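# Sort heavy parcels from cart into desk letter tray

## Task

Three identical-looking parcels sit on the cart's top tier; one or two of them are heavy and the others are far lighter (motor effort readings climb with the weight being carried). Every heavy parcel must end up in the letter tray on the desk, fully within its walls, and every light parcel must end up on the cart's top tier, within its rim. Finish by releasing everything and moving the robot away; objects held in place only by the robot do not count. The robot must not fall over or be left leaning.

## Robot and tools

ROBOT. A Hello Robot Stretch 3: a two-wheeled base (0.33 m long, 0.34 m wide), a lift carriage on a vertical mast, and a single telescoping arm that reaches out to the robot's RIGHT side, ending in a wrist (yaw, pitch, roll) and a two-finger gripper. The base cannot strafe, so to move the gripper forward or back you drive the base. Spinning in place pivots about the point midway between the drive wheels, 0.05 m behind the front edge; with the arm retracted and wrist folded the swept circle has radius 0.28 m, and an unfolded level gripper pokes outside it.

FRAMES. Base frame: origin on the floor between the drive wheels, x forward, y left, z up. hand_pose is reported in this frame, located where the closed fingertips meet; with all wrist joints at zero its x axis points up, y back toward the mast, z toward the rear. Odometry frame is the base frame at scene start; base_odometry counts wheel rotation only, so slip looks like travel. Heading runs -3.142 to 3.142, positive left.

execute_actions. Argument actions: a list holding one action object, or empty (empty just reports state and images). An action may contain base, joints, both, plus optional contact_limits; its motions start together and may finish at different times. base holds exactly one key: translate_m (a relative drive in metres from the base's current measured spot, forward positive, -1 to 1) or rotate_rad (a relative turn in place in radians, counter-clockwise/left positive, -3.2 to 3.2). joints is a dictionary of absolute targets by name: lift_m 0 to 1.1 (arm height on mast), arm_m 0 to 0.52 (extension), wrist_yaw_rad -1.345 to 4.42 (0 along the arm, positive toward the front, 3.0 folded over the base), wrist_pitch_rad -1.57 to 0.451 (0 level, negative tips fingers down), wrist_roll_rad -2.911 to 2.911 (0 fingers side by side), gripper_m -0.089 to 0.179 (larger is wider; actual fingertip gap is 0.007 less when nearly shut, 0.025 less when fully open, zero below 0.007), head_pan_rad -3.953 to 1.73 (0 forward, positive left, -1.57 looks along the arm), head_tilt_rad -1.53 to 0.419 (negative looks down). Done tolerances: lift and arm ±0.004, yaw and roll ±0.02, pitch ±0.05, gripper ±0.004, head ±0.02. contact_limits accepts only arm_m: an effort percentage (1 to 100) at which the arm motion halts with contact_stop (negative sense when retracting); lower is gentler but too low stops instantly; it also caps holding force until the next action. Optional cameras: list of head_camera, nav_camera, wrist_camera or all; omitted/null means all, [] means none. Unknown keys, names or out-of-range values get the whole call rejected with no motion. Any single action lasts at most 15 s. Joints or base left out may still be driving toward an earlier target unseen. If a result reports a stop, remaining motion calls in that same reply are skipped.

wait: seconds 0 to 10; commands nothing, returns state and images. zoom_image: camera plus region [x0, y0, x1, y1] in pixels of that camera's latest full image, at most 504 by 504. finished_scene: scene number; ends the scene permanently and reports success.

RESULT LINES. base_status and joint_status describe how each commanded motion ended: done (base: wheels turned the full amount, even if slipping), off_target (stopped short, may still push), contact_stop, time_out, torque_fault. After the last three, the target is dropped and the joint holds its resting place, unless slack or disabled. Arm and lift contact_stop on firm pushes and then go slack until recommanded; a slack lift may sag under load or keep pressing. Base, wrist and head never contact-stop. Wrist servos overloaded for several seconds switch off for 10 s. on_its_own lists uncommanded items; there "held at" is a target, not a position, and effort outside its rest range suggests contact or load. motor_effort is percent of max, positive toward larger joint values, bracket value is peak of the last action; readings carry fixed bias and noise. Use lift effort while holding a parcel to tell heavy from light. Positive wheel effort pushes forward. turned_by_wheels and turned_by_imu give turn since last result; base_tilt (degrees, forward and right positive) has a fixed offset up to about 4. lidar_m: 12 ranges in metres, 30-degree sectors, first straight ahead then counter-clockwise (4th left, 7th behind, 10th right), "-" for nothing; scan plane 0.17 m above floor, range 0.15 to 12 m, blind to clear objects, partly blocked by the mast and by low robot parts. wrist_depth_mm (45 to 1000) and head_depth_mm (280 to 4000, image sideways): 7x7 median depths from top left. Head and nav cameras move with the head joints; wrist camera rides on the gripper.

SPEED. Full base speed (0.30 m/s, 1.9 rad/s) only when stowed: lift_m under 0.30, arm_m under 0.03, wrist_yaw_rad over 2.54; otherwise 0.10 m/s and 0.63 rad/s.

GRIPPING. Close to a value below the parcel width; lower squeezes harder but the stall guard may weaken grip so heavy items can slip; resend a changed value to squeeze again. Open at least 0.02 above the touch value to release. Gripper reading and done do not prove a grasp; check images and effort.

AVOID. Fold or unfold the wrist only with lift_m 0.32 to 0.95, wrist_pitch_rad -0.4, roll near 0; once folded the lift may go down to 0.25. With yaw below -0.4 keep pitch at -0.5 or lower. Pushing the arm into something rigid with the gripper above roughly 0.45 m can tip the robot, worse with raised contact limits or repeated pushes. Never drive while gripping or pressing on something fixed; snags, especially reversing, can tip it. If tilted, reverse the last move in small steps, free the gripper, and lower lift_m near 0.2 if needed. Avoid drops, slams and hard pushes. Loose objects may occasionally be nudged by outside forces. The robot holds its last command while you think.

Each tool is called after "Call:" as a command line: name --argument value for each argument, lists and objects as JSON in quotes; but a table of rows of numbers goes row by row, as --pt "numbers of a row", without its own name.

## Session

Call:
execute_actions --actions '[]'

Scene clock: 0.00 s.
base_odometry: x=+0.000 y=+0.000 heading=+0.000 (m, m, rad; odometry frame)
turned_by_wheels: +0.000 (rad since the last result)
turned_by_imu: +0.000 (rad since the last result)
base_tilt: forward=-1.0 right=+1.9 (deg)
lidar_m: 1.93 2.48 2.02 1.78 1.57 1.83 1.81 1.97 1.47 1.77 1.94 2.09
head_depth_mm: 1718 2209 2218 2183 2182 1815 2121 / 1724 2244 2241 2213 2223 1785 2167 / 1738 2293 2280 2245 2227 1768 2177 / 1737 2341 2324 2308 2259 1756 2217 / 1539 2361 2362 2324 2294 1878 2201 / 1554 2388 2365 2351 2335 2295 2271 / 1562 2444 2421 2417 2370 2370 2307
base_status: not commanded
joint_positions: lift_m=+0.571 arm_m=+0.001 wrist_yaw_rad=+2.930 wrist_pitch_rad=-0.333 wrist_roll_rad=-0.004 gripper_m=+0.037 head_pan_rad=-0.015 head_tilt_rad=-0.022
joint_status: not commanded
motor_effort: left_wheel=+0 right_wheel=+0 lift_m=+33 arm_m=-1 wrist_yaw_rad=+1 wrist_pitch_rad=+6 wrist_roll_rad=+0 gripper_m=+0 head_pan_rad=+1 head_tilt_rad=+2 (%)
hand_pose: x=+0.0280 y=+0.0833 z=+0.6034 quat_wxyz=(+0.191, +0.704, +0.044, +0.683) (m; base frame)
wrist_depth_mm: - - - - - - - / - - - - - - - / - - - - - - - / - - - - - - - / - - - - - - - / 912 912 - 895 - 865 850 / 769 771 767 758 776 752 739
pictures: head_camera (sideways: a quarter turn clockwise sets it upright), nav_camera (sideways: a quarter turn counterclockwise sets it upright), wrist_camera
Images, in order (width x height): head_camera 896x504, nav_camera 672x504, wrist_camera 644x364.

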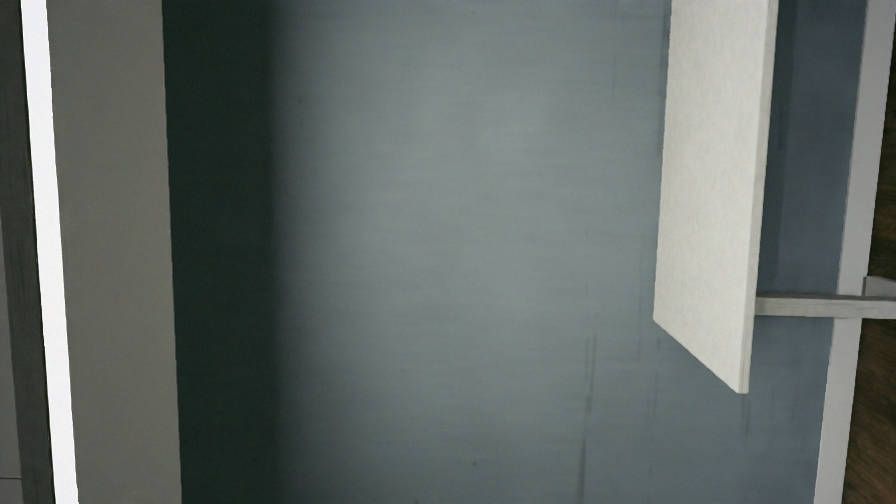

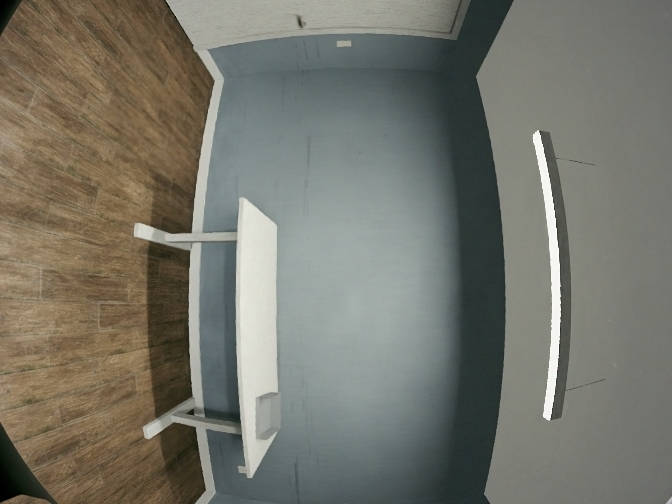

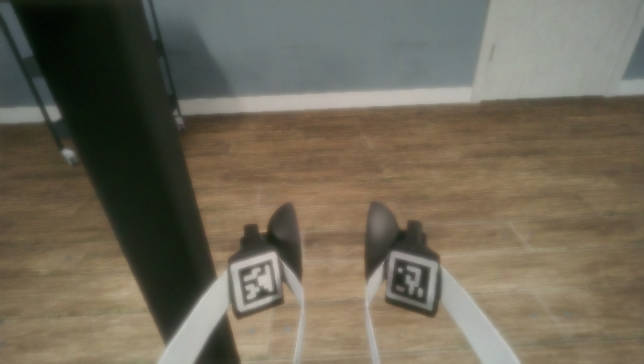

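Call:
execute_actions --actions '[{"joints":{"head_pan_rad":1.73,"head_tilt_rad":-0.4,"lift_m":0.27,"wrist_pitch_rad":-0.4,"wrist_yaw_rad":3.0}}]'

Scene clock: 8.00 s.
base_odometry: x=+0.000 y=+0.000 heading=+0.000 (m, m, rad; odometry frame)
turned_by_wheels: +0.000 (rad since the last result)
turned_by_imu: -0.001 (rad since the last result)
base_tilt: forward=-1.0 right=+1.9 (deg)
lidar_m: 1.93 2.46 2.02 1.78 1.57 1.83 1.81 1.97 1.47 1.77 1.95 2.09
head_depth_mm: 1639 1718 1819 1919 2024 1902 1497 / 1689 1779 1861 1971 2116 1885 1487 / 1733 1819 1923 2032 2157 1874 1477 / 1786 1889 2009 2113 2223 1872 1474 / 1832 1962 2059 2173 2208 1813 1467 / 1902 2016 2138 1943 1955 1797 1478 / 1948 2064 2186 - - - -
base_status: not commanded
joint_positions: lift_m=+0.270 arm_m=+0.001 wrist_yaw_rad=+2.997 wrist_pitch_rad=-0.416 wrist_roll_rad=-0.004 gripper_m=+0.037 head_pan_rad=+1.708 head_tilt_rad=-0.395
joint_status: head_pan_rad off_target (ended at +1.708, target +1.730); the others done
joint sent to its limit — the command would take head_pan_rad past its upper limit, so that joint was sent only as far as its limit.
motor_effort: left_wheel=+0(0) right_wheel=+0(1) lift_m=+28(29) arm_m=-1(1) wrist_yaw_rad=+3(1) wrist_pitch_rad=+6(5) wrist_roll_rad=+0(0) gripper_m=+0(0) head_pan_rad=+3(34) head_tilt_rad=-4(36) (%)
hand_pose: x=+0.0111 y=+0.0766 z=+0.2833 quat_wxyz=(+0.196, +0.699, +0.096, +0.681) (m; base frame)
wrist_depth_mm: - - - - - - - / - - - - - - - / 870 847 858 847 819 816 782 / 700 691 671 661 647 636 639 / 576 559 - 551 554 540 531 / 489 493 - - - 467 457 / 435 - - - 411 408 396
pictures: head_camera (sideways: a quarter turn clockwise sets it upright), nav_camera (sideways: a quarter turn counterclockwise sets it upright), wrist_camera
Images, in order (width x height): head_camera 896x504, nav_camera 672x504, wrist_camera 644x364.

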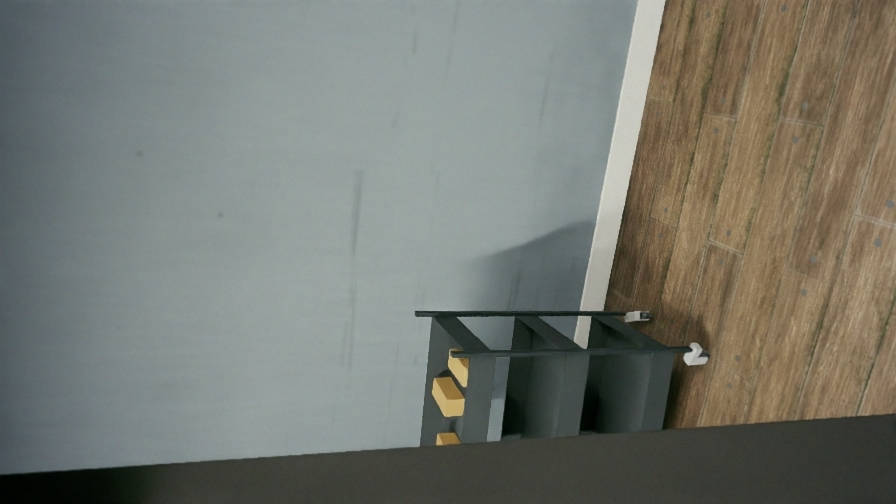

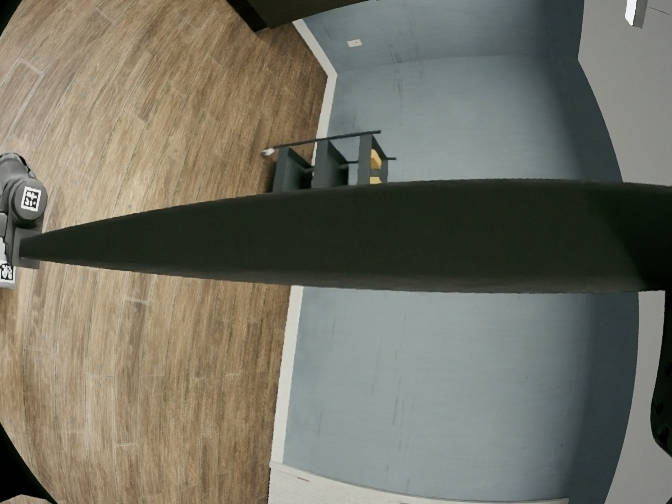

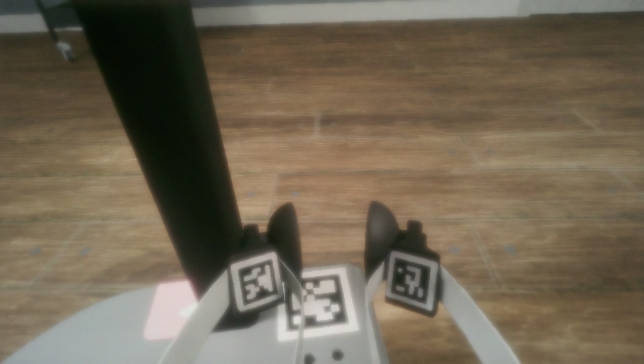

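Call:
execute_actions --actions '[{"base":{"rotate_rad":2.23},"joints":{"head_pan_rad":-0.5,"head_tilt_rad":-0.7}}]' --cameras '["nav_camera"]'

Call:
execute_actions --actions '[{"base":{"translate_m":1.0}}]'

Call:
execute_actions --actions '[{"base":{"rotate_rad":0.75},"joints":{"head_pan_rad":-1.4,"head_tilt_rad":-0.75,"lift_m":0.92}}]'

Scene clock: 20.60 s.
base_odometry: x=+0.000 y=+0.000 heading=+2.230 (m, m, rad; odometry frame)
turned_by_wheels: +2.230 (rad since the last result)
turned_by_imu: +2.257 (rad since the last result)
base_tilt: forward=-1.0 right=+1.9 (deg)
lidar_m: 1.65 1.81 1.81 1.75 1.77 1.78 2.09 2.08 1.93 2.27 2.01 1.57
head_depth_mm: 1608 1764 1954 2098 1736 1434 1221 / 1659 1821 2011 2169 1739 1432 1219 / 1719 1898 2096 2184 1732 1427 1210 / 1776 1968 2206 2189 1715 1416 1203 / 1837 1972 1886 2028 1722 1413 1207 / 1913 2057 1956 2039 1714 1410 1198 / 1968 2145 2409 2065 1707 1409 1200
base_status: done
joint_positions: lift_m=+0.270 arm_m=+0.001 wrist_yaw_rad=+2.997 wrist_pitch_rad=-0.416 wrist_roll_rad=-0.004 gripper_m=+0.037 head_pan_rad=-0.493 head_tilt_rad=-0.692
joint_status: all done
motor_effort: left_wheel=-2(7) right_wheel=+1(7) lift_m=+28(28) arm_m=-1(1) wrist_yaw_rad=+2(3) wrist_pitch_rad=+6(6) wrist_roll_rad=+0(0) gripper_m=+0(0) head_pan_rad=-3(33) head_tilt_rad=-6(37) (%)
hand_pose: x=+0.0111 y=+0.0766 z=+0.2833 quat_wxyz=(+0.196, +0.699, +0.096, +0.681) (m; base frame)
wrist_depth_mm: - - - - - - - / - - - - - - - / 887 851 845 839 822 800 777 / 705 686 673 663 664 643 618 / 573 559 - 555 564 531 530 / 480 500 - - - 457 455 / 435 - - - 410 401 404
pictures: nav_camera (sideways: a quarter turn counterclockwise sets it upright)
Images, in order (width x height): nav_camera 672x504.

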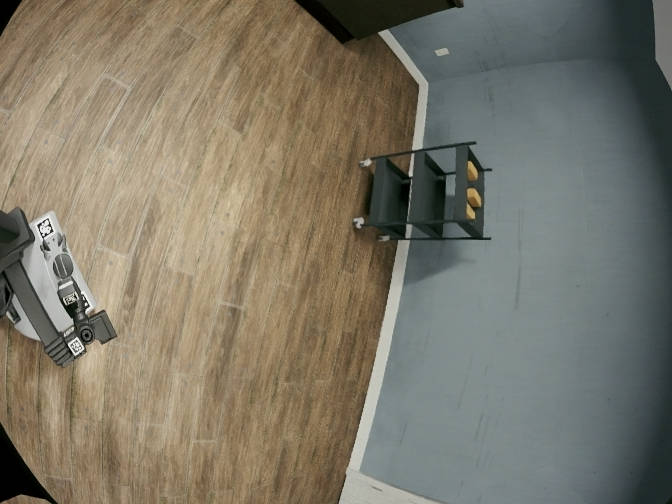

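Scene clock: 25.70 s.
base_odometry: x=-0.612 y=+0.791 heading=+2.230 (m, m, rad; odometry frame)
turned_by_wheels: +0.000 (rad since the last result)
turned_by_imu: +0.006 (rad since the last result)
base_tilt: forward=-1.0 right=+1.9 (deg)
lidar_m: 1.56 1.08 1.08 1.27 2.22 2.21 2.92 2.64 2.45 1.50 0.73 0.73
head_depth_mm: 1050 1148 1272 1107 1528 1432 1215 / 1082 1191 1317 1076 1135 1207 1216 / 1123 1244 1363 1040 1161 1277 1206 / 1158 1286 1407 1021 1162 1317 1209 / 1202 1339 1500 1025 1229 1312 1202 / 1241 1393 1571 1804 1711 1410 1209 / 1294 1452 1658 1898 1700 1408 1202
base_status: done
joint_positions: lift_m=+0.270 arm_m=+0.001 wrist_yaw_rad=+2.998 wrist_pitch_rad=-0.416 wrist_roll_rad=-0.004 gripper_m=+0.037 head_pan_rad=-0.493 head_tilt_rad=-0.692
joint_status: not commanded
motor_effort: left_wheel=-2(6) right_wheel=+2(5) lift_m=+28(28) arm_m=-1(1) wrist_yaw_rad=+2(2) wrist_pitch_rad=+6(6) wrist_roll_rad=+0(0) gripper_m=+1(0) head_pan_rad=-2(3) head_tilt_rad=-5(5) (%)
hand_pose: x=+0.0110 y=+0.0766 z=+0.2832 quat_wxyz=(+0.196, +0.699, +0.097, +0.681) (m; base frame)
wrist_depth_mm: - - - - - 944 804 / - - - - - - 902 / 888 861 861 842 832 799 777 / 702 679 665 681 649 644 628 / 574 575 - 547 555 537 525 / 483 499 - - - 469 460 / 434 - - - 406 405 403
pictures: head_camera (sideways: a quarter turn clockwise sets it upright), nav_camera (sideways: a quarter turn counterclockwise sets it upright), wrist_camera
Images, in order (width x height): head_camera 896x504, nav_camera 672x504, wrist_camera 644x364.

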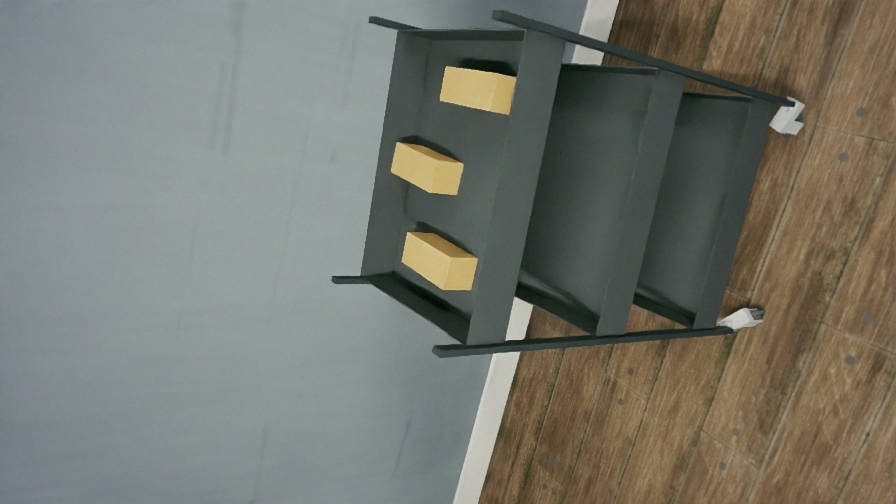

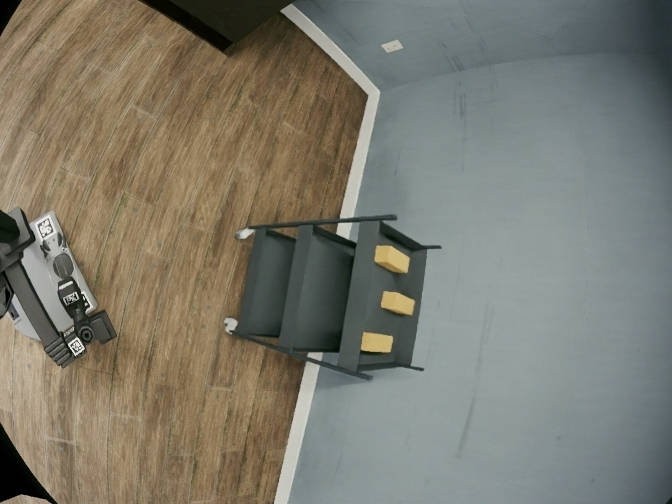

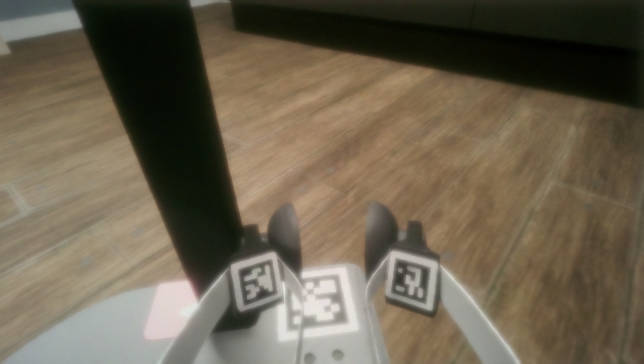

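Scene clock: 32.43 s.
base_odometry: x=-0.612 y=+0.791 heading=+2.980 (m, m, rad; odometry frame)
turned_by_wheels: +0.750 (rad since the last result)
turned_by_imu: +0.759 (rad since the last result)
base_tilt: forward=-1.0 right=+1.9 (deg)
lidar_m: 1.08 1.12 1.52 2.16 2.55 3.06 2.65 1.86 1.36 0.73 0.74 1.75
head_depth_mm: 1061 1173 1312 1496 1627 - - / 1081 1194 1336 1449 1617 - - / 1107 1223 1332 990 1181 - - / 1120 1251 1344 1033 1173 - 1136 / 1149 1276 1372 994 1206 1305 1157 / 1168 1309 1451 1020 1236 1306 1172 / 1190 1341 1534 1785 1626 1359 1171
base_status: done
joint_positions: lift_m=+0.920 arm_m=+0.001 wrist_yaw_rad=+2.998 wrist_pitch_rad=-0.417 wrist_roll_rad=-0.004 gripper_m=+0.037 head_pan_rad=-1.393 head_tilt_rad=-0.741
joint_status: all done
motor_effort: left_wheel=-2(7) right_wheel=+1(6) lift_m=+37(38) arm_m=-1(1) wrist_yaw_rad=+2(2) wrist_pitch_rad=+6(6) wrist_roll_rad=+0(1) gripper_m=+0(0) head_pan_rad=-2(33) head_tilt_rad=-6(16) (%)
hand_pose: x=+0.0110 y=+0.0765 z=+0.9328 quat_wxyz=(+0.196, +0.699, +0.097, +0.681) (m; base frame)
wrist_depth_mm: - - - - - - - / - - - - - - - / - - - - - - - / - - - - - - - / - - - - - - - / - - - - - - - / - - - - - - -
pictures: head_camera (sideways: a quarter turn clockwise sets it upright), nav_camera (sideways: a quarter turn counterclockwise sets it upright), wrist_camera
Images, in order (width x height): head_camera 896x504, nav_camera 672x504, wrist_camera 644x364.

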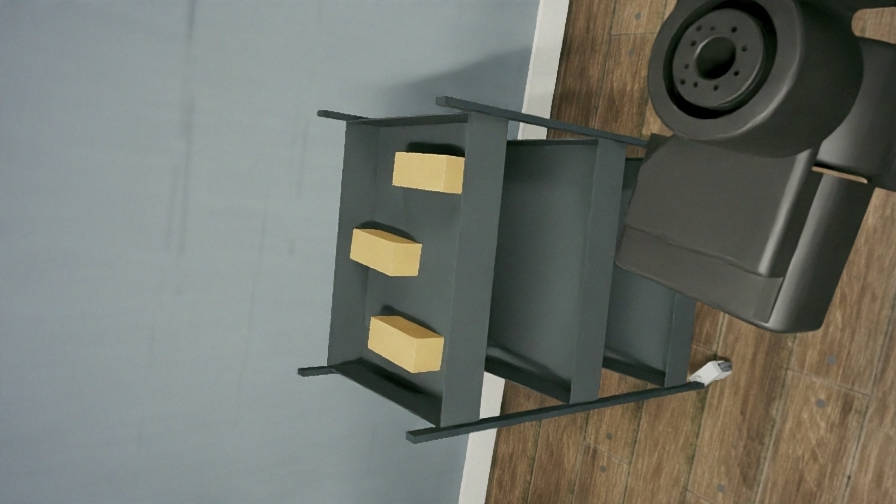

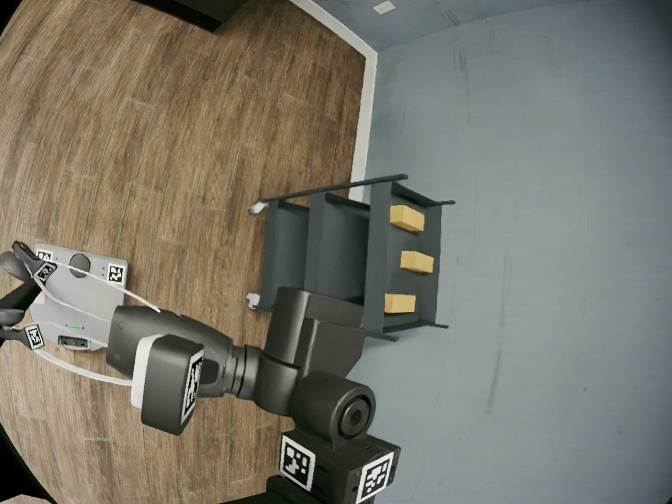

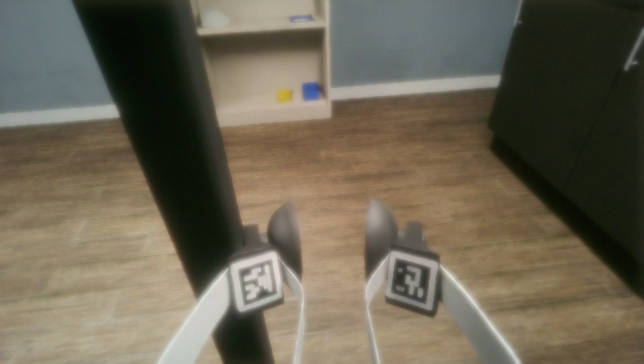

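Call:
execute_actions --actions '[{"base":{"rotate_rad":-1.0},"joints":{"wrist_yaw_rad":0}}]' --cameras '[]'

Call:
execute_actions --actions '[{"base":{"translate_m":0.18},"joints":{"wrist_pitch_rad":-1.1,"gripper_m":0.12}}]' --cameras '[]'

Call:
execute_actions --actions '[{"base":{"rotate_rad":0.98},"joints":{"head_pan_rad":-1.57,"head_tilt_rad":-0.85,"arm_m":0.2}}]'

Scene clock: 44.63 s.
base_odometry: x=-0.612 y=+0.791 heading=+1.980 (m, m, rad; odometry frame)
turned_by_wheels: -1.000 (rad since the last result)
turned_by_imu: -1.016 (rad since the last result)
base_tilt: forward=-1.0 right=+2.0 (deg)
lidar_m: 0.75 1.11 1.08 1.13 1.59 2.16 2.59 3.06 2.65 1.79 1.35 0.73
head_depth_mm: 2196 2587 2711 2075 1708 - - / 1939 2238 2500 2049 - - - / 1747 1992 2299 2033 1698 1372 1187 / 1580 1768 2018 2035 1645 1381 1185 / 1441 1600 1798 1954 1644 1369 1183 / 1328 1465 1615 1805 1631 1362 1174 / 1227 1338 1477 1640 1633 1364 1172
base_status: done
joint_positions: lift_m=+0.920 arm_m=+0.001 wrist_yaw_rad=+0.003 wrist_pitch_rad=-0.417 wrist_roll_rad=-0.004 gripper_m=+0.037 head_pan_rad=-1.393 head_tilt_rad=-0.741
joint_status: all done
motor_effort: left_wheel=+2(6) right_wheel=-3(5) lift_m=+37(37) arm_m=-1(1) wrist_yaw_rad=-2(3) wrist_pitch_rad=+6(7) wrist_roll_rad=+0(1) gripper_m=+0(0) head_pan_rad=-2(2) head_tilt_rad=-6(6) (%)
hand_pose: x=-0.0208 y=-0.3703 z=+0.9328 quat_wxyz=(+0.694, +0.148, -0.690, -0.145) (m; base frame)
wrist_depth_mm: 921 - - - - - - / 945 - - - - - - / - - - - - - - / - - - - - - - / - - - - - - - / - - - - - - - / - - - - - - -
pictures: none
No camera images: the call's "cameras" was empty. Leave "cameras" out to get every camera's image.

Scene clock: 47.40 s.
base_odometry: x=-0.684 y=+0.956 heading=+1.980 (m, m, rad; odometry frame)
turned_by_wheels: +0.000 (rad since the last result)
turned_by_imu: +0.001 (rad since the last result)
base_tilt: forward=-1.0 right=+1.9 (deg)
lidar_m: 0.58 1.63 0.98 1.03 1.45 2.30 2.76 3.24 2.76 1.58 0.59 0.57
head_depth_mm: 1949 2290 2620 2074 1651 - - / 1723 1984 2352 2064 1671 - - / 1544 1765 2045 2049 1655 1378 1234 / 1394 1564 1786 1962 1640 1376 1159 / 1268 1414 1592 1821 1629 1370 1178 / 1167 1283 1429 1608 1633 1369 1174 / 1084 1184 1305 1442 1552 1362 1108
base_status: done
joint_positions: lift_m=+0.920 arm_m=+0.001 wrist_yaw_rad=+0.003 wrist_pitch_rad=-1.103 wrist_roll_rad=-0.004 gripper_m=+0.120 head_pan_rad=-1.393 head_tilt_rad=-0.741
joint_status: all done
motor_effort: left_wheel=+2(5) right_wheel=-3(3) lift_m=+37(37) arm_m=-1(1) wrist_yaw_rad=-2(2) wrist_pitch_rad=+1(7) wrist_roll_rad=+0(0) gripper_m=+0(86) head_pan_rad=-3(2) head_tilt_rad=-6(6) (%)
hand_pose: x=-0.0213 y=-0.2397 z=+0.8189 quat_wxyz=(+0.604, +0.372, -0.600, -0.369) (m; base frame)
wrist_depth_mm: - - - - - - - / - - - - - - - / 640 - - - - - - / 595 858 - - - - 965 / 833 856 941 941 928 925 948 / 826 923 935 909 929 - 896 / 776 869 867 900 873 864 857
pictures: none
No camera images: the call's "cameras" was empty. Leave "cameras" out to get every camera's image.

Scene clock: 50.10 s.
base_odometry: x=-0.684 y=+0.956 heading=+2.960 (m, m, rad; odometry frame)
turned_by_wheels: +0.980 (rad since the last result)
turned_by_imu: +0.994 (rad since the last result)
base_tilt: forward=-1.0 right=+2.0 (deg)
lidar_m: 0.98 1.01 1.37 2.30 2.38 3.21 2.75 1.68 1.21 0.57 0.58 1.63
head_depth_mm: 976 1089 - 1607 1536 1309 1149 / 983 1074 - 1610 1510 1310 1144 / 984 1110 - - 1059 1235 1138 / 990 1123 1033 910 1079 1227 1142 / 986 1121 1000 882 1049 1228 1138 / 990 1125 1219 853 1043 1211 1128 / 992 1123 1251 854 1028 1265 1134
base_status: done
joint_positions: lift_m=+0.920 arm_m=+0.200 wrist_yaw_rad=+0.002 wrist_pitch_rad=-1.104 wrist_roll_rad=-0.004 gripper_m=+0.120 head_pan_rad=-1.563 head_tilt_rad=-0.840
joint_status: all done
motor_effort: left_wheel=-2(6) right_wheel=+1(5) lift_m=+37(37) arm_m=+3(3) wrist_yaw_rad=-1(2) wrist_pitch_rad=+2(1) wrist_roll_rad=+0(0) gripper_m=+0(0) head_pan_rad=-3(16) head_tilt_rad=-6(24) (%)
hand_pose: x=-0.0214 y=-0.4382 z=+0.8188 quat_wxyz=(+0.604, +0.372, -0.600, -0.370) (m; base frame)
wrist_depth_mm: 342 371 374 364 358 - - / 368 362 359 356 314 - - / 322 324 343 611 599 - - / - 599 598 600 955 - 964 / - 965 961 928 932 928 915 / 947 916 917 916 890 - 876 / 872 892 884 868 863 865 854
pictures: head_camera (sideways: a quarter turn clockwise sets it upright), nav_camera (sideways: a quarter turn counterclockwise sets it upright), wrist_camera
Images, in order (width x height): head_camera 896x504, nav_camera 672x504, wrist_camera 644x364.

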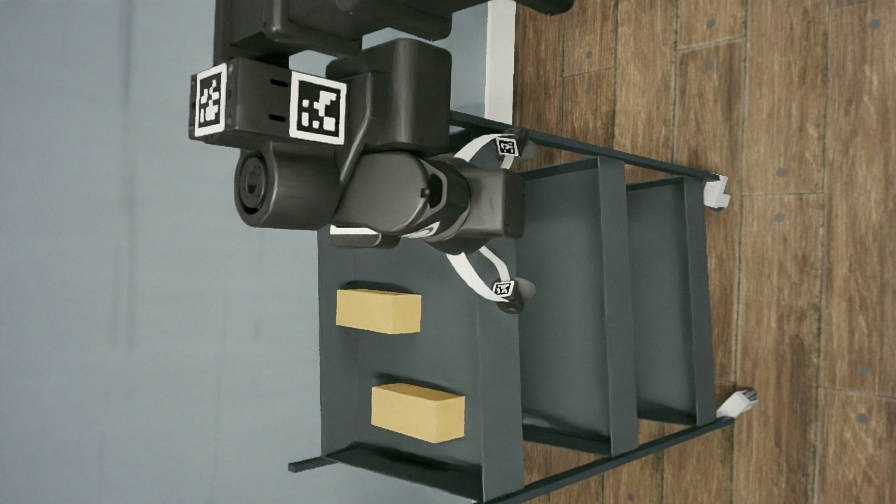

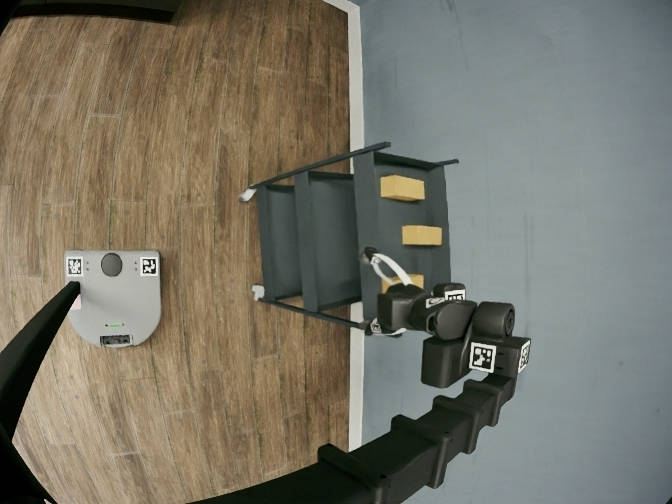

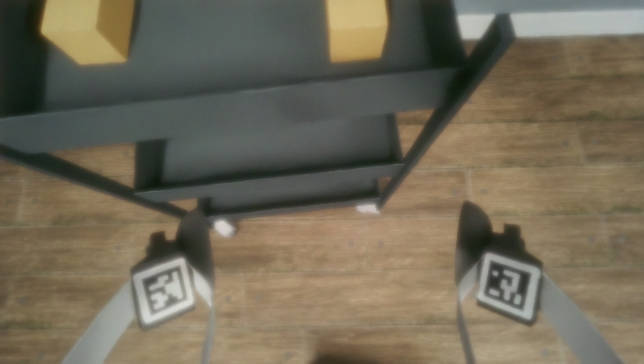

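Call:
execute_actions --actions '[{"base":{"translate_m":-0.027},"joints":{"arm_m":0.38,"gripper_m":0.105,"lift_m":0.89}}]' --cameras '["wrist_camera","head_camera"]'

Scene clock: 57.20 s.
base_odometry: x=-0.657 y=+0.951 heading=+2.960 (m, m, rad; odometry frame)
turned_by_wheels: +0.000 (rad since the last result)
turned_by_imu: -0.001 (rad since the last result)
base_tilt: forward=-1.0 right=+2.0 (deg)
lidar_m: 1.01 1.04 1.40 2.30 2.37 3.22 2.74 1.68 1.22 0.57 0.58 1.63
head_depth_mm: 981 1088 - 1547 1501 1312 1149 / 986 - 1319 1531 1524 1310 1138 / 986 - 1318 843 1107 1253 1141 / 985 1123 1031 845 1077 1223 1142 / 990 1124 1010 882 1049 1221 1137 / 994 1125 1017 856 1046 1213 1133 / 996 1123 1230 850 1018 1263 1133
base_status: done
joint_positions: lift_m=+0.890 arm_m=+0.380 wrist_yaw_rad=+0.002 wrist_pitch_rad=-1.105 wrist_roll_rad=-0.004 gripper_m=+0.105 head_pan_rad=-1.563 head_tilt_rad=-0.840
joint_status: all done
motor_effort: left_wheel=-2(5) right_wheel=+2(3) lift_m=+28(33) arm_m=+3(3) wrist_yaw_rad=-1(2) wrist_pitch_rad=+2(2) wrist_roll_rad=+0(0) gripper_m=+0(63) head_pan_rad=-2(2) head_tilt_rad=-7(7) (%)
hand_pose: x=-0.0215 y=-0.6181 z=+0.7891 quat_wxyz=(+0.604, +0.372, -0.600, -0.370) (m; base frame)
wrist_depth_mm: 342 282 339 337 333 808 795 / 329 272 324 266 318 - - / 312 311 313 258 308 - 993 / 301 304 300 245 292 924 927 / 291 292 288 284 283 911 900 / 281 280 277 277 275 - 853 / 274 855 830 839 856 839 832
pictures: head_camera (sideways: a quarter turn clockwise sets it upright), wrist_camera
Images, in order (width x height): head_camera 896x504, wrist_camera 644x364.

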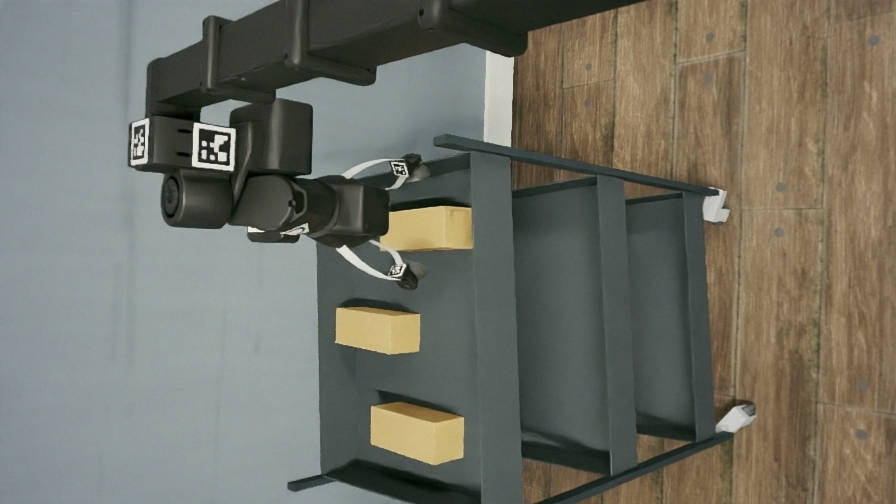

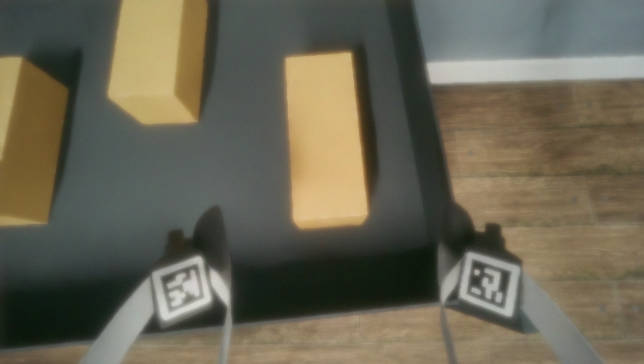

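Call:
execute_actions --actions '[{"joints":{"arm_m":0.46,"lift_m":0.82}}]' --cameras '["wrist_camera","head_camera"]'

Scene clock: 69.77 s.
base_odometry: x=-0.657 y=+0.951 heading=+2.960 (m, m, rad; odometry frame)
turned_by_wheels: +0.000 (rad since the last result)
turned_by_imu: +0.005 (rad since the last result)
base_tilt: forward=-1.1 right=+2.0 (deg)
lidar_m: 1.01 1.04 1.40 2.30 2.70 3.20 2.73 1.67 1.21 0.57 0.58 1.64
head_depth_mm: 982 1117 1260 - - 1279 1144 / 985 1085 1358 1532 1517 1309 1147 / 984 1074 1320 857 1101 1249 1141 / 988 1121 1029 856 1075 1242 1135 / 991 1121 1016 881 1066 1223 1131 / 991 1127 1015 846 1043 1224 1130 / 996 1132 1226 837 1031 1289 1127
base_status: not commanded
joint_positions: lift_m=+0.827 arm_m=+0.460 wrist_yaw_rad=-0.002 wrist_pitch_rad=-1.107 wrist_roll_rad=-0.005 gripper_m=+0.105 head_pan_rad=-1.565 head_tilt_rad=-0.844
joint_status: lift_m contact_stop (moved -0.063 of -0.070); the others done
on_its_own: lift_m is slack since a contact_stop, until your next command for it (your +0.820 is given up)
motor_effort: left_wheel=+0(15) right_wheel=-1(20) lift_m=+32(34) arm_m=+2(7) wrist_yaw_rad=+2(5) wrist_pitch_rad=+2(11) wrist_roll_rad=+0(1) gripper_m=+0(3) head_pan_rad=-2(2) head_tilt_rad=-3(7) (%)
hand_pose: x=-0.0218 y=-0.6977 z=+0.7262 quat_wxyz=(+0.603, +0.372, -0.600, -0.372) (m; base frame)
wrist_depth_mm: 213 212 266 263 252 696 700 / 200 208 255 251 248 855 860 / 192 207 244 187 238 896 910 / 208 235 235 181 229 866 856 / 230 227 228 173 223 830 837 / 221 221 217 168 212 - 799 / 213 211 211 162 206 180 781
pictures: head_camera (sideways: a quarter turn clockwise sets it upright), wrist_camera
Images, in order (width x height): head_camera 896x504, wrist_camera 644x364.

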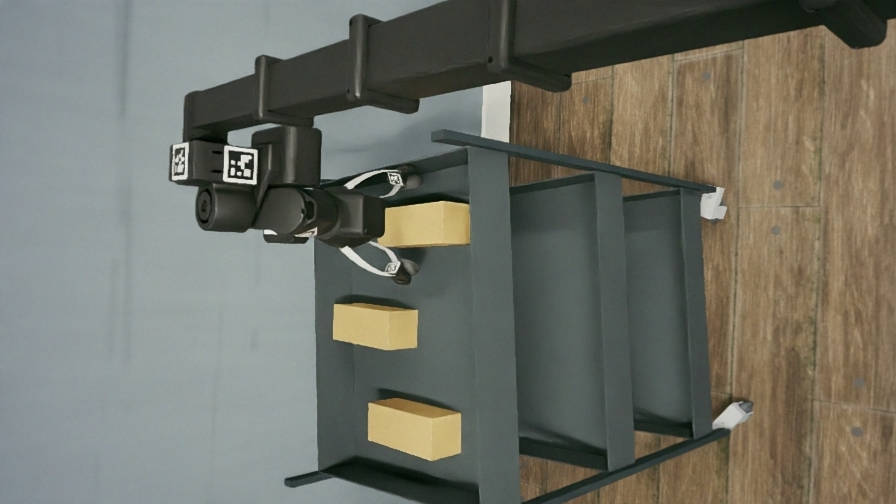

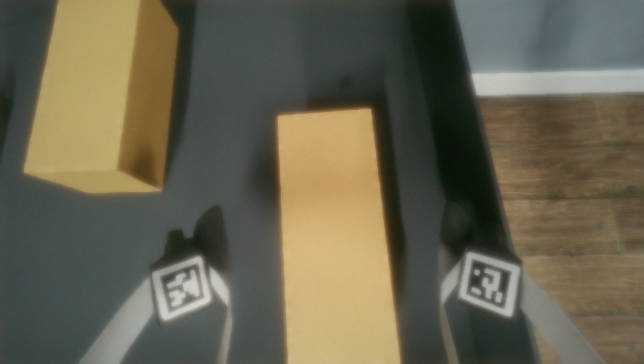

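The finger hit the rim, so I'll narrow the grip.

Call:
execute_actions --actions '[{"joints":{"gripper_m":0.078,"lift_m":0.835,"wrist_roll_rad":-0.06}}]' --cameras '["wrist_camera"]'

Call:
execute_actions --actions '[{"joints":{"lift_m":0.80}}]' --cameras '["wrist_camera"]'

Scene clock: 75.73 s.
base_odometry: x=-0.657 y=+0.951 heading=+2.960 (m, m, rad; odometry frame)
turned_by_wheels: +0.000 (rad since the last result)
turned_by_imu: -0.001 (rad since the last result)
base_tilt: forward=-1.0 right=+1.9 (deg)
lidar_m: 1.01 1.04 1.41 2.30 2.70 3.19 2.74 1.67 1.21 0.57 0.58 1.64
head_depth_mm: 979 1108 1252 - - 1278 1145 / 985 1078 1344 1536 1525 1308 1142 / 985 1076 1303 859 1102 1244 1137 / 987 1122 1026 848 1067 1240 1138 / 992 1130 1015 882 1071 1224 1137 / 994 1128 1018 853 1043 1214 1132 / 993 1135 1230 840 1033 1287 1133
base_status: not commanded
joint_positions: lift_m=+0.835 arm_m=+0.460 wrist_yaw_rad=-0.002 wrist_pitch_rad=-1.107 wrist_roll_rad=-0.055 gripper_m=+0.078 head_pan_rad=-1.565 head_tilt_rad=-0.844
joint_status: all done
motor_effort: left_wheel=+0(0) right_wheel=-1(1) lift_m=+37(39) arm_m=+2(2) wrist_yaw_rad=+1(2) wrist_pitch_rad=+3(3) wrist_roll_rad=-2(2) gripper_m=+0(82) head_pan_rad=-2(2) head_tilt_rad=-5(5) (%)
hand_pose: x=-0.0218 y=-0.6978 z=+0.7336 quat_wxyz=(+0.618, +0.381, -0.585, -0.362) (m; base frame)
wrist_depth_mm: 270 215 271 272 266 671 657 / 208 208 262 261 255 848 815 / 197 202 251 195 247 924 915 / 241 237 239 187 236 871 887 / 232 232 233 180 231 844 844 / 224 224 - 174 220 834 837 / 215 217 216 168 213 187 802
pictures: wrist_camera
Images, in order (width x height): wrist_camera 644x364.

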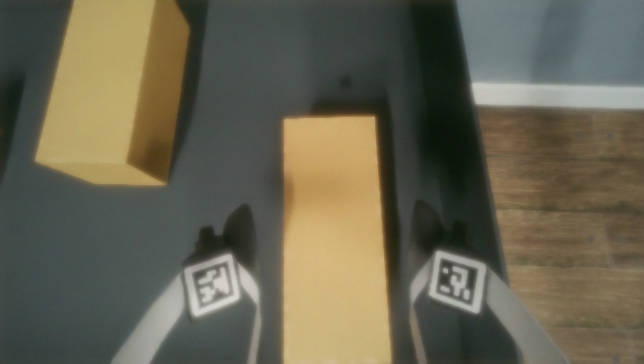

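Scene clock: 76.87 s.
base_odometry: x=-0.657 y=+0.951 heading=+2.960 (m, m, rad; odometry frame)
turned_by_wheels: +0.000 (rad since the last result)
turned_by_imu: +0.000 (rad since the last result)
base_tilt: forward=-1.0 right=+1.9 (deg)
lidar_m: 1.01 1.04 1.41 2.30 2.71 3.20 2.73 1.67 1.22 0.57 0.58 1.64
head_depth_mm: 981 1116 1297 1479 - - 1146 / 984 1093 - 1537 1519 1306 1141 / 985 1095 - 855 1099 1247 1140 / 988 1121 1128 844 1075 1241 1143 / 993 1125 1016 876 1074 1226 1136 / 996 1134 1018 853 1045 1220 1128 / 1000 1131 1230 838 1031 1295 1134
base_status: not commanded
joint_positions: lift_m=+0.800 arm_m=+0.460 wrist_yaw_rad=-0.002 wrist_pitch_rad=-1.107 wrist_roll_rad=-0.055 gripper_m=+0.078 head_pan_rad=-1.565 head_tilt_rad=-0.844
joint_status: all done
motor_effort: left_wheel=+0(0) right_wheel=+0(0) lift_m=+28(35) arm_m=+2(2) wrist_yaw_rad=+2(2) wrist_pitch_rad=+2(2) wrist_roll_rad=-2(2) gripper_m=+0(0) head_pan_rad=-2(2) head_tilt_rad=-4(5) (%)
hand_pose: x=-0.0218 y=-0.6978 z=+0.6989 quat_wxyz=(+0.618, +0.381, -0.585, -0.362) (m; base frame)
wrist_depth_mm: 174 199 231 232 229 612 675 / 166 201 223 223 220 185 816 / 161 204 214 158 211 174 886 / 205 204 206 152 204 164 871 / 199 198 199 146 149 155 822 / 193 192 - 141 143 138 793 / 186 185 184 136 181 174 766
pictures: wrist_camera
Images, in order (width x height): wrist_camera 644x364.

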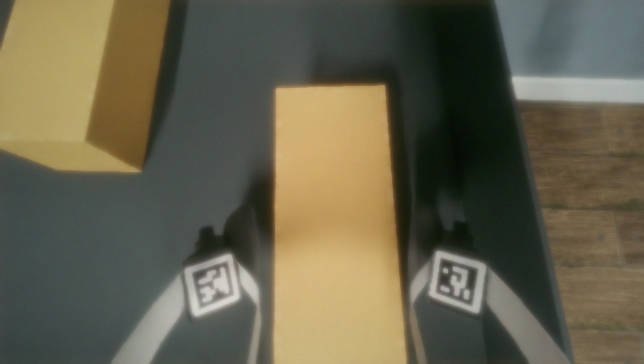

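Call:
execute_actions --actions '[{"joints":{"lift_m":0.778}}]' --cameras '["wrist_camera"]'

Call:
execute_actions --actions '[{"joints":{"gripper_m":0.0}}]' --cameras '[]'

Call:
execute_actions --actions '[{"joints":{"lift_m":0.795}}]' --cameras '["wrist_camera"]'

Scene clock: 84.53 s.
base_odometry: x=-0.657 y=+0.951 heading=+2.960 (m, m, rad; odometry frame)
turned_by_wheels: +0.000 (rad since the last result)
turned_by_imu: -0.001 (rad since the last result)
base_tilt: forward=-1.0 right=+1.9 (deg)
lidar_m: 1.01 1.04 1.41 2.31 2.70 3.20 2.74 1.67 1.21 0.57 0.58 1.64
head_depth_mm: 982 1116 1290 1514 - - - / 984 1114 - 1496 1523 1306 1149 / 989 1102 - 862 1100 1254 1142 / 991 1121 1024 845 1069 1247 1134 / 992 1127 1012 879 1070 1222 1134 / 995 1134 1015 849 1042 1221 1132 / 998 1133 1229 842 1034 1289 1132
base_status: not commanded
joint_positions: lift_m=+0.782 arm_m=+0.460 wrist_yaw_rad=-0.001 wrist_pitch_rad=-1.102 wrist_roll_rad=-0.055 gripper_m=+0.078 head_pan_rad=-1.565 head_tilt_rad=-0.844
joint_status: lift_m contact_stop (moved -0.018 of -0.022)
on_its_own: lift_m is slack since a contact_stop, until your next command for it (your +0.778 is given up)
motor_effort: left_wheel=-1(1) right_wheel=+0(0) lift_m=+30(30) arm_m=+2(2) wrist_yaw_rad=+1(2) wrist_pitch_rad=+0(2) wrist_roll_rad=-2(2) gripper_m=-1(1) head_pan_rad=-2(2) head_tilt_rad=-4(4) (%)
hand_pose: x=-0.0217 y=-0.6988 z=+0.6815 quat_wxyz=(+0.619, +0.380, -0.585, -0.361) (m; base frame)
wrist_depth_mm: 156 198 214 214 214 167 663 / 150 200 205 148 204 158 823 / 155 194 197 142 195 151 862 / 188 190 190 136 185 154 850 / 183 183 183 131 130 151 807 / 176 175 175 126 126 139 753 / 169 170 169 122 123 167 124
pictures: wrist_camera
Images, in order (width x height): wrist_camera 644x364.

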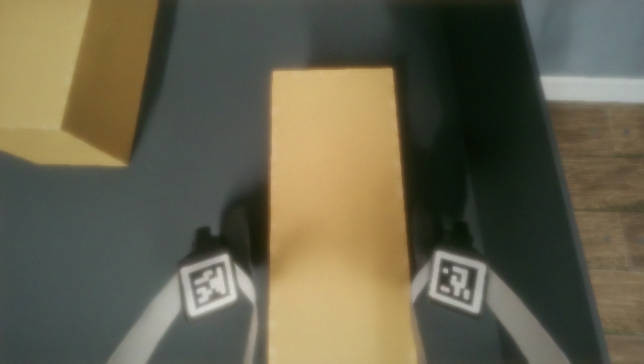

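not run: a stop came earlier in this reply.

not run: a stop came earlier in this reply.

Call:
execute_actions --actions '[{"joints":{"gripper_m":0.0,"lift_m":0.786}}]' --cameras '[]'

Call:
execute_actions --actions '[{"joints":{"lift_m":0.805}}]' --cameras '["wrist_camera","head_camera"]'

Scene clock: 91.63 s.
base_odometry: x=-0.657 y=+0.951 heading=+2.960 (m, m, rad; odometry frame)
turned_by_wheels: +0.000 (rad since the last result)
turned_by_imu: -0.001 (rad since the last result)
base_tilt: forward=-1.0 right=+1.9 (deg)
lidar_m: 1.01 1.04 1.40 2.30 2.71 3.20 2.73 1.67 1.21 0.57 0.58 1.63
head_depth_mm: 983 1117 1291 1488 - - - / 983 1106 - 1499 1515 1301 1139 / 987 1099 - 860 1105 1249 1144 / 985 1125 1023 842 1071 1243 1137 / 994 1126 1013 879 1067 1222 1134 / 993 1131 1017 850 1042 1217 1132 / 995 1134 1227 836 1032 1288 1133
base_status: not commanded
joint_positions: lift_m=+0.786 arm_m=+0.460 wrist_yaw_rad=-0.001 wrist_pitch_rad=-1.108 wrist_roll_rad=-0.055 gripper_m=+0.001 head_pan_rad=-1.565 head_tilt_rad=-0.844
joint_status: all done
motor_effort: left_wheel=+0(0) right_wheel=+0(0) lift_m=+37(39) arm_m=+2(2) wrist_yaw_rad=+1(1) wrist_pitch_rad=+3(3) wrist_roll_rad=-1(2) gripper_m=-22(98) head_pan_rad=-2(1) head_tilt_rad=-3(5) (%)
hand_pose: x=-0.0217 y=-0.6974 z=+0.6845 quat_wxyz=(+0.618, +0.382, -0.584, -0.362) (m; base frame)
wrist_depth_mm: 156 199 216 214 213 168 657 / 151 200 206 148 204 158 811 / 158 195 198 143 196 151 861 / 192 191 191 137 189 153 830 / 185 183 184 132 133 156 809 / 178 178 - 127 127 147 770 / 172 172 171 122 168 169 125
pictures: none
No camera images: the call's "cameras" was empty. Leave "cameras" out to get every camera's image.

Scene clock: 92.53 s.
base_odometry: x=-0.657 y=+0.951 heading=+2.960 (m, m, rad; odometry frame)
turned_by_wheels: +0.000 (rad since the last result)
turned_by_imu: +0.000 (rad since the last result)
base_tilt: forward=-1.0 right=+1.9 (deg)
lidar_m: 1.01 1.04 1.41 2.30 2.70 3.21 2.73 1.67 1.21 0.57 0.58 1.64
head_depth_mm: 983 1120 1286 1480 - - 1147 / 986 1097 - 1543 1521 1309 1143 / 987 1099 - 860 1101 1252 1135 / 992 1122 1028 839 1072 1239 1142 / 991 1129 1012 877 1067 1222 1137 / 993 1125 1014 850 1045 1220 1135 / 994 1134 1229 841 1029 1285 1132
base_status: not commanded
joint_positions: lift_m=+0.805 arm_m=+0.460 wrist_yaw_rad=-0.001 wrist_pitch_rad=-1.110 wrist_roll_rad=-0.055 gripper_m=+0.004 head_pan_rad=-1.565 head_tilt_rad=-0.844
joint_status: all done
motor_effort: left_wheel=+0(0) right_wheel=+0(0) lift_m=+38(40) arm_m=+2(2) wrist_yaw_rad=+0(1) wrist_pitch_rad=+3(3) wrist_roll_rad=-2(2) gripper_m=-20(22) head_pan_rad=-2(1) head_tilt_rad=-5(5) (%)
hand_pose: x=-0.0217 y=-0.6971 z=+0.7033 quat_wxyz=(+0.617, +0.383, -0.584, -0.363) (m; base frame)
wrist_depth_mm: 178 199 237 236 234 613 664 / 170 201 228 149 224 188 834 / 166 202 218 142 214 187 887 / 210 209 210 137 208 177 858 / 203 204 202 132 133 167 825 / 196 196 - 127 127 147 796 / 189 189 188 123 186 175 777
pictures: head_camera (sideways: a quarter turn clockwise sets it upright), wrist_camera
Images, in order (width x height): head_camera 896x504, wrist_camera 644x364.

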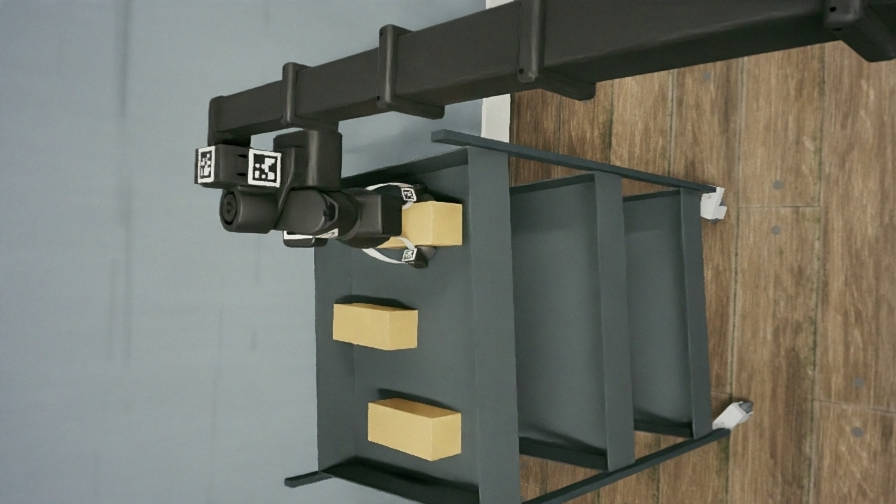

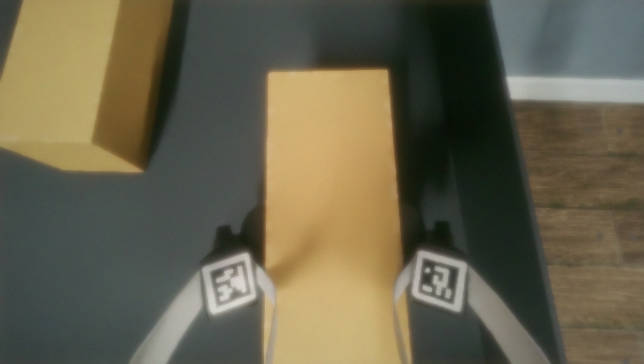

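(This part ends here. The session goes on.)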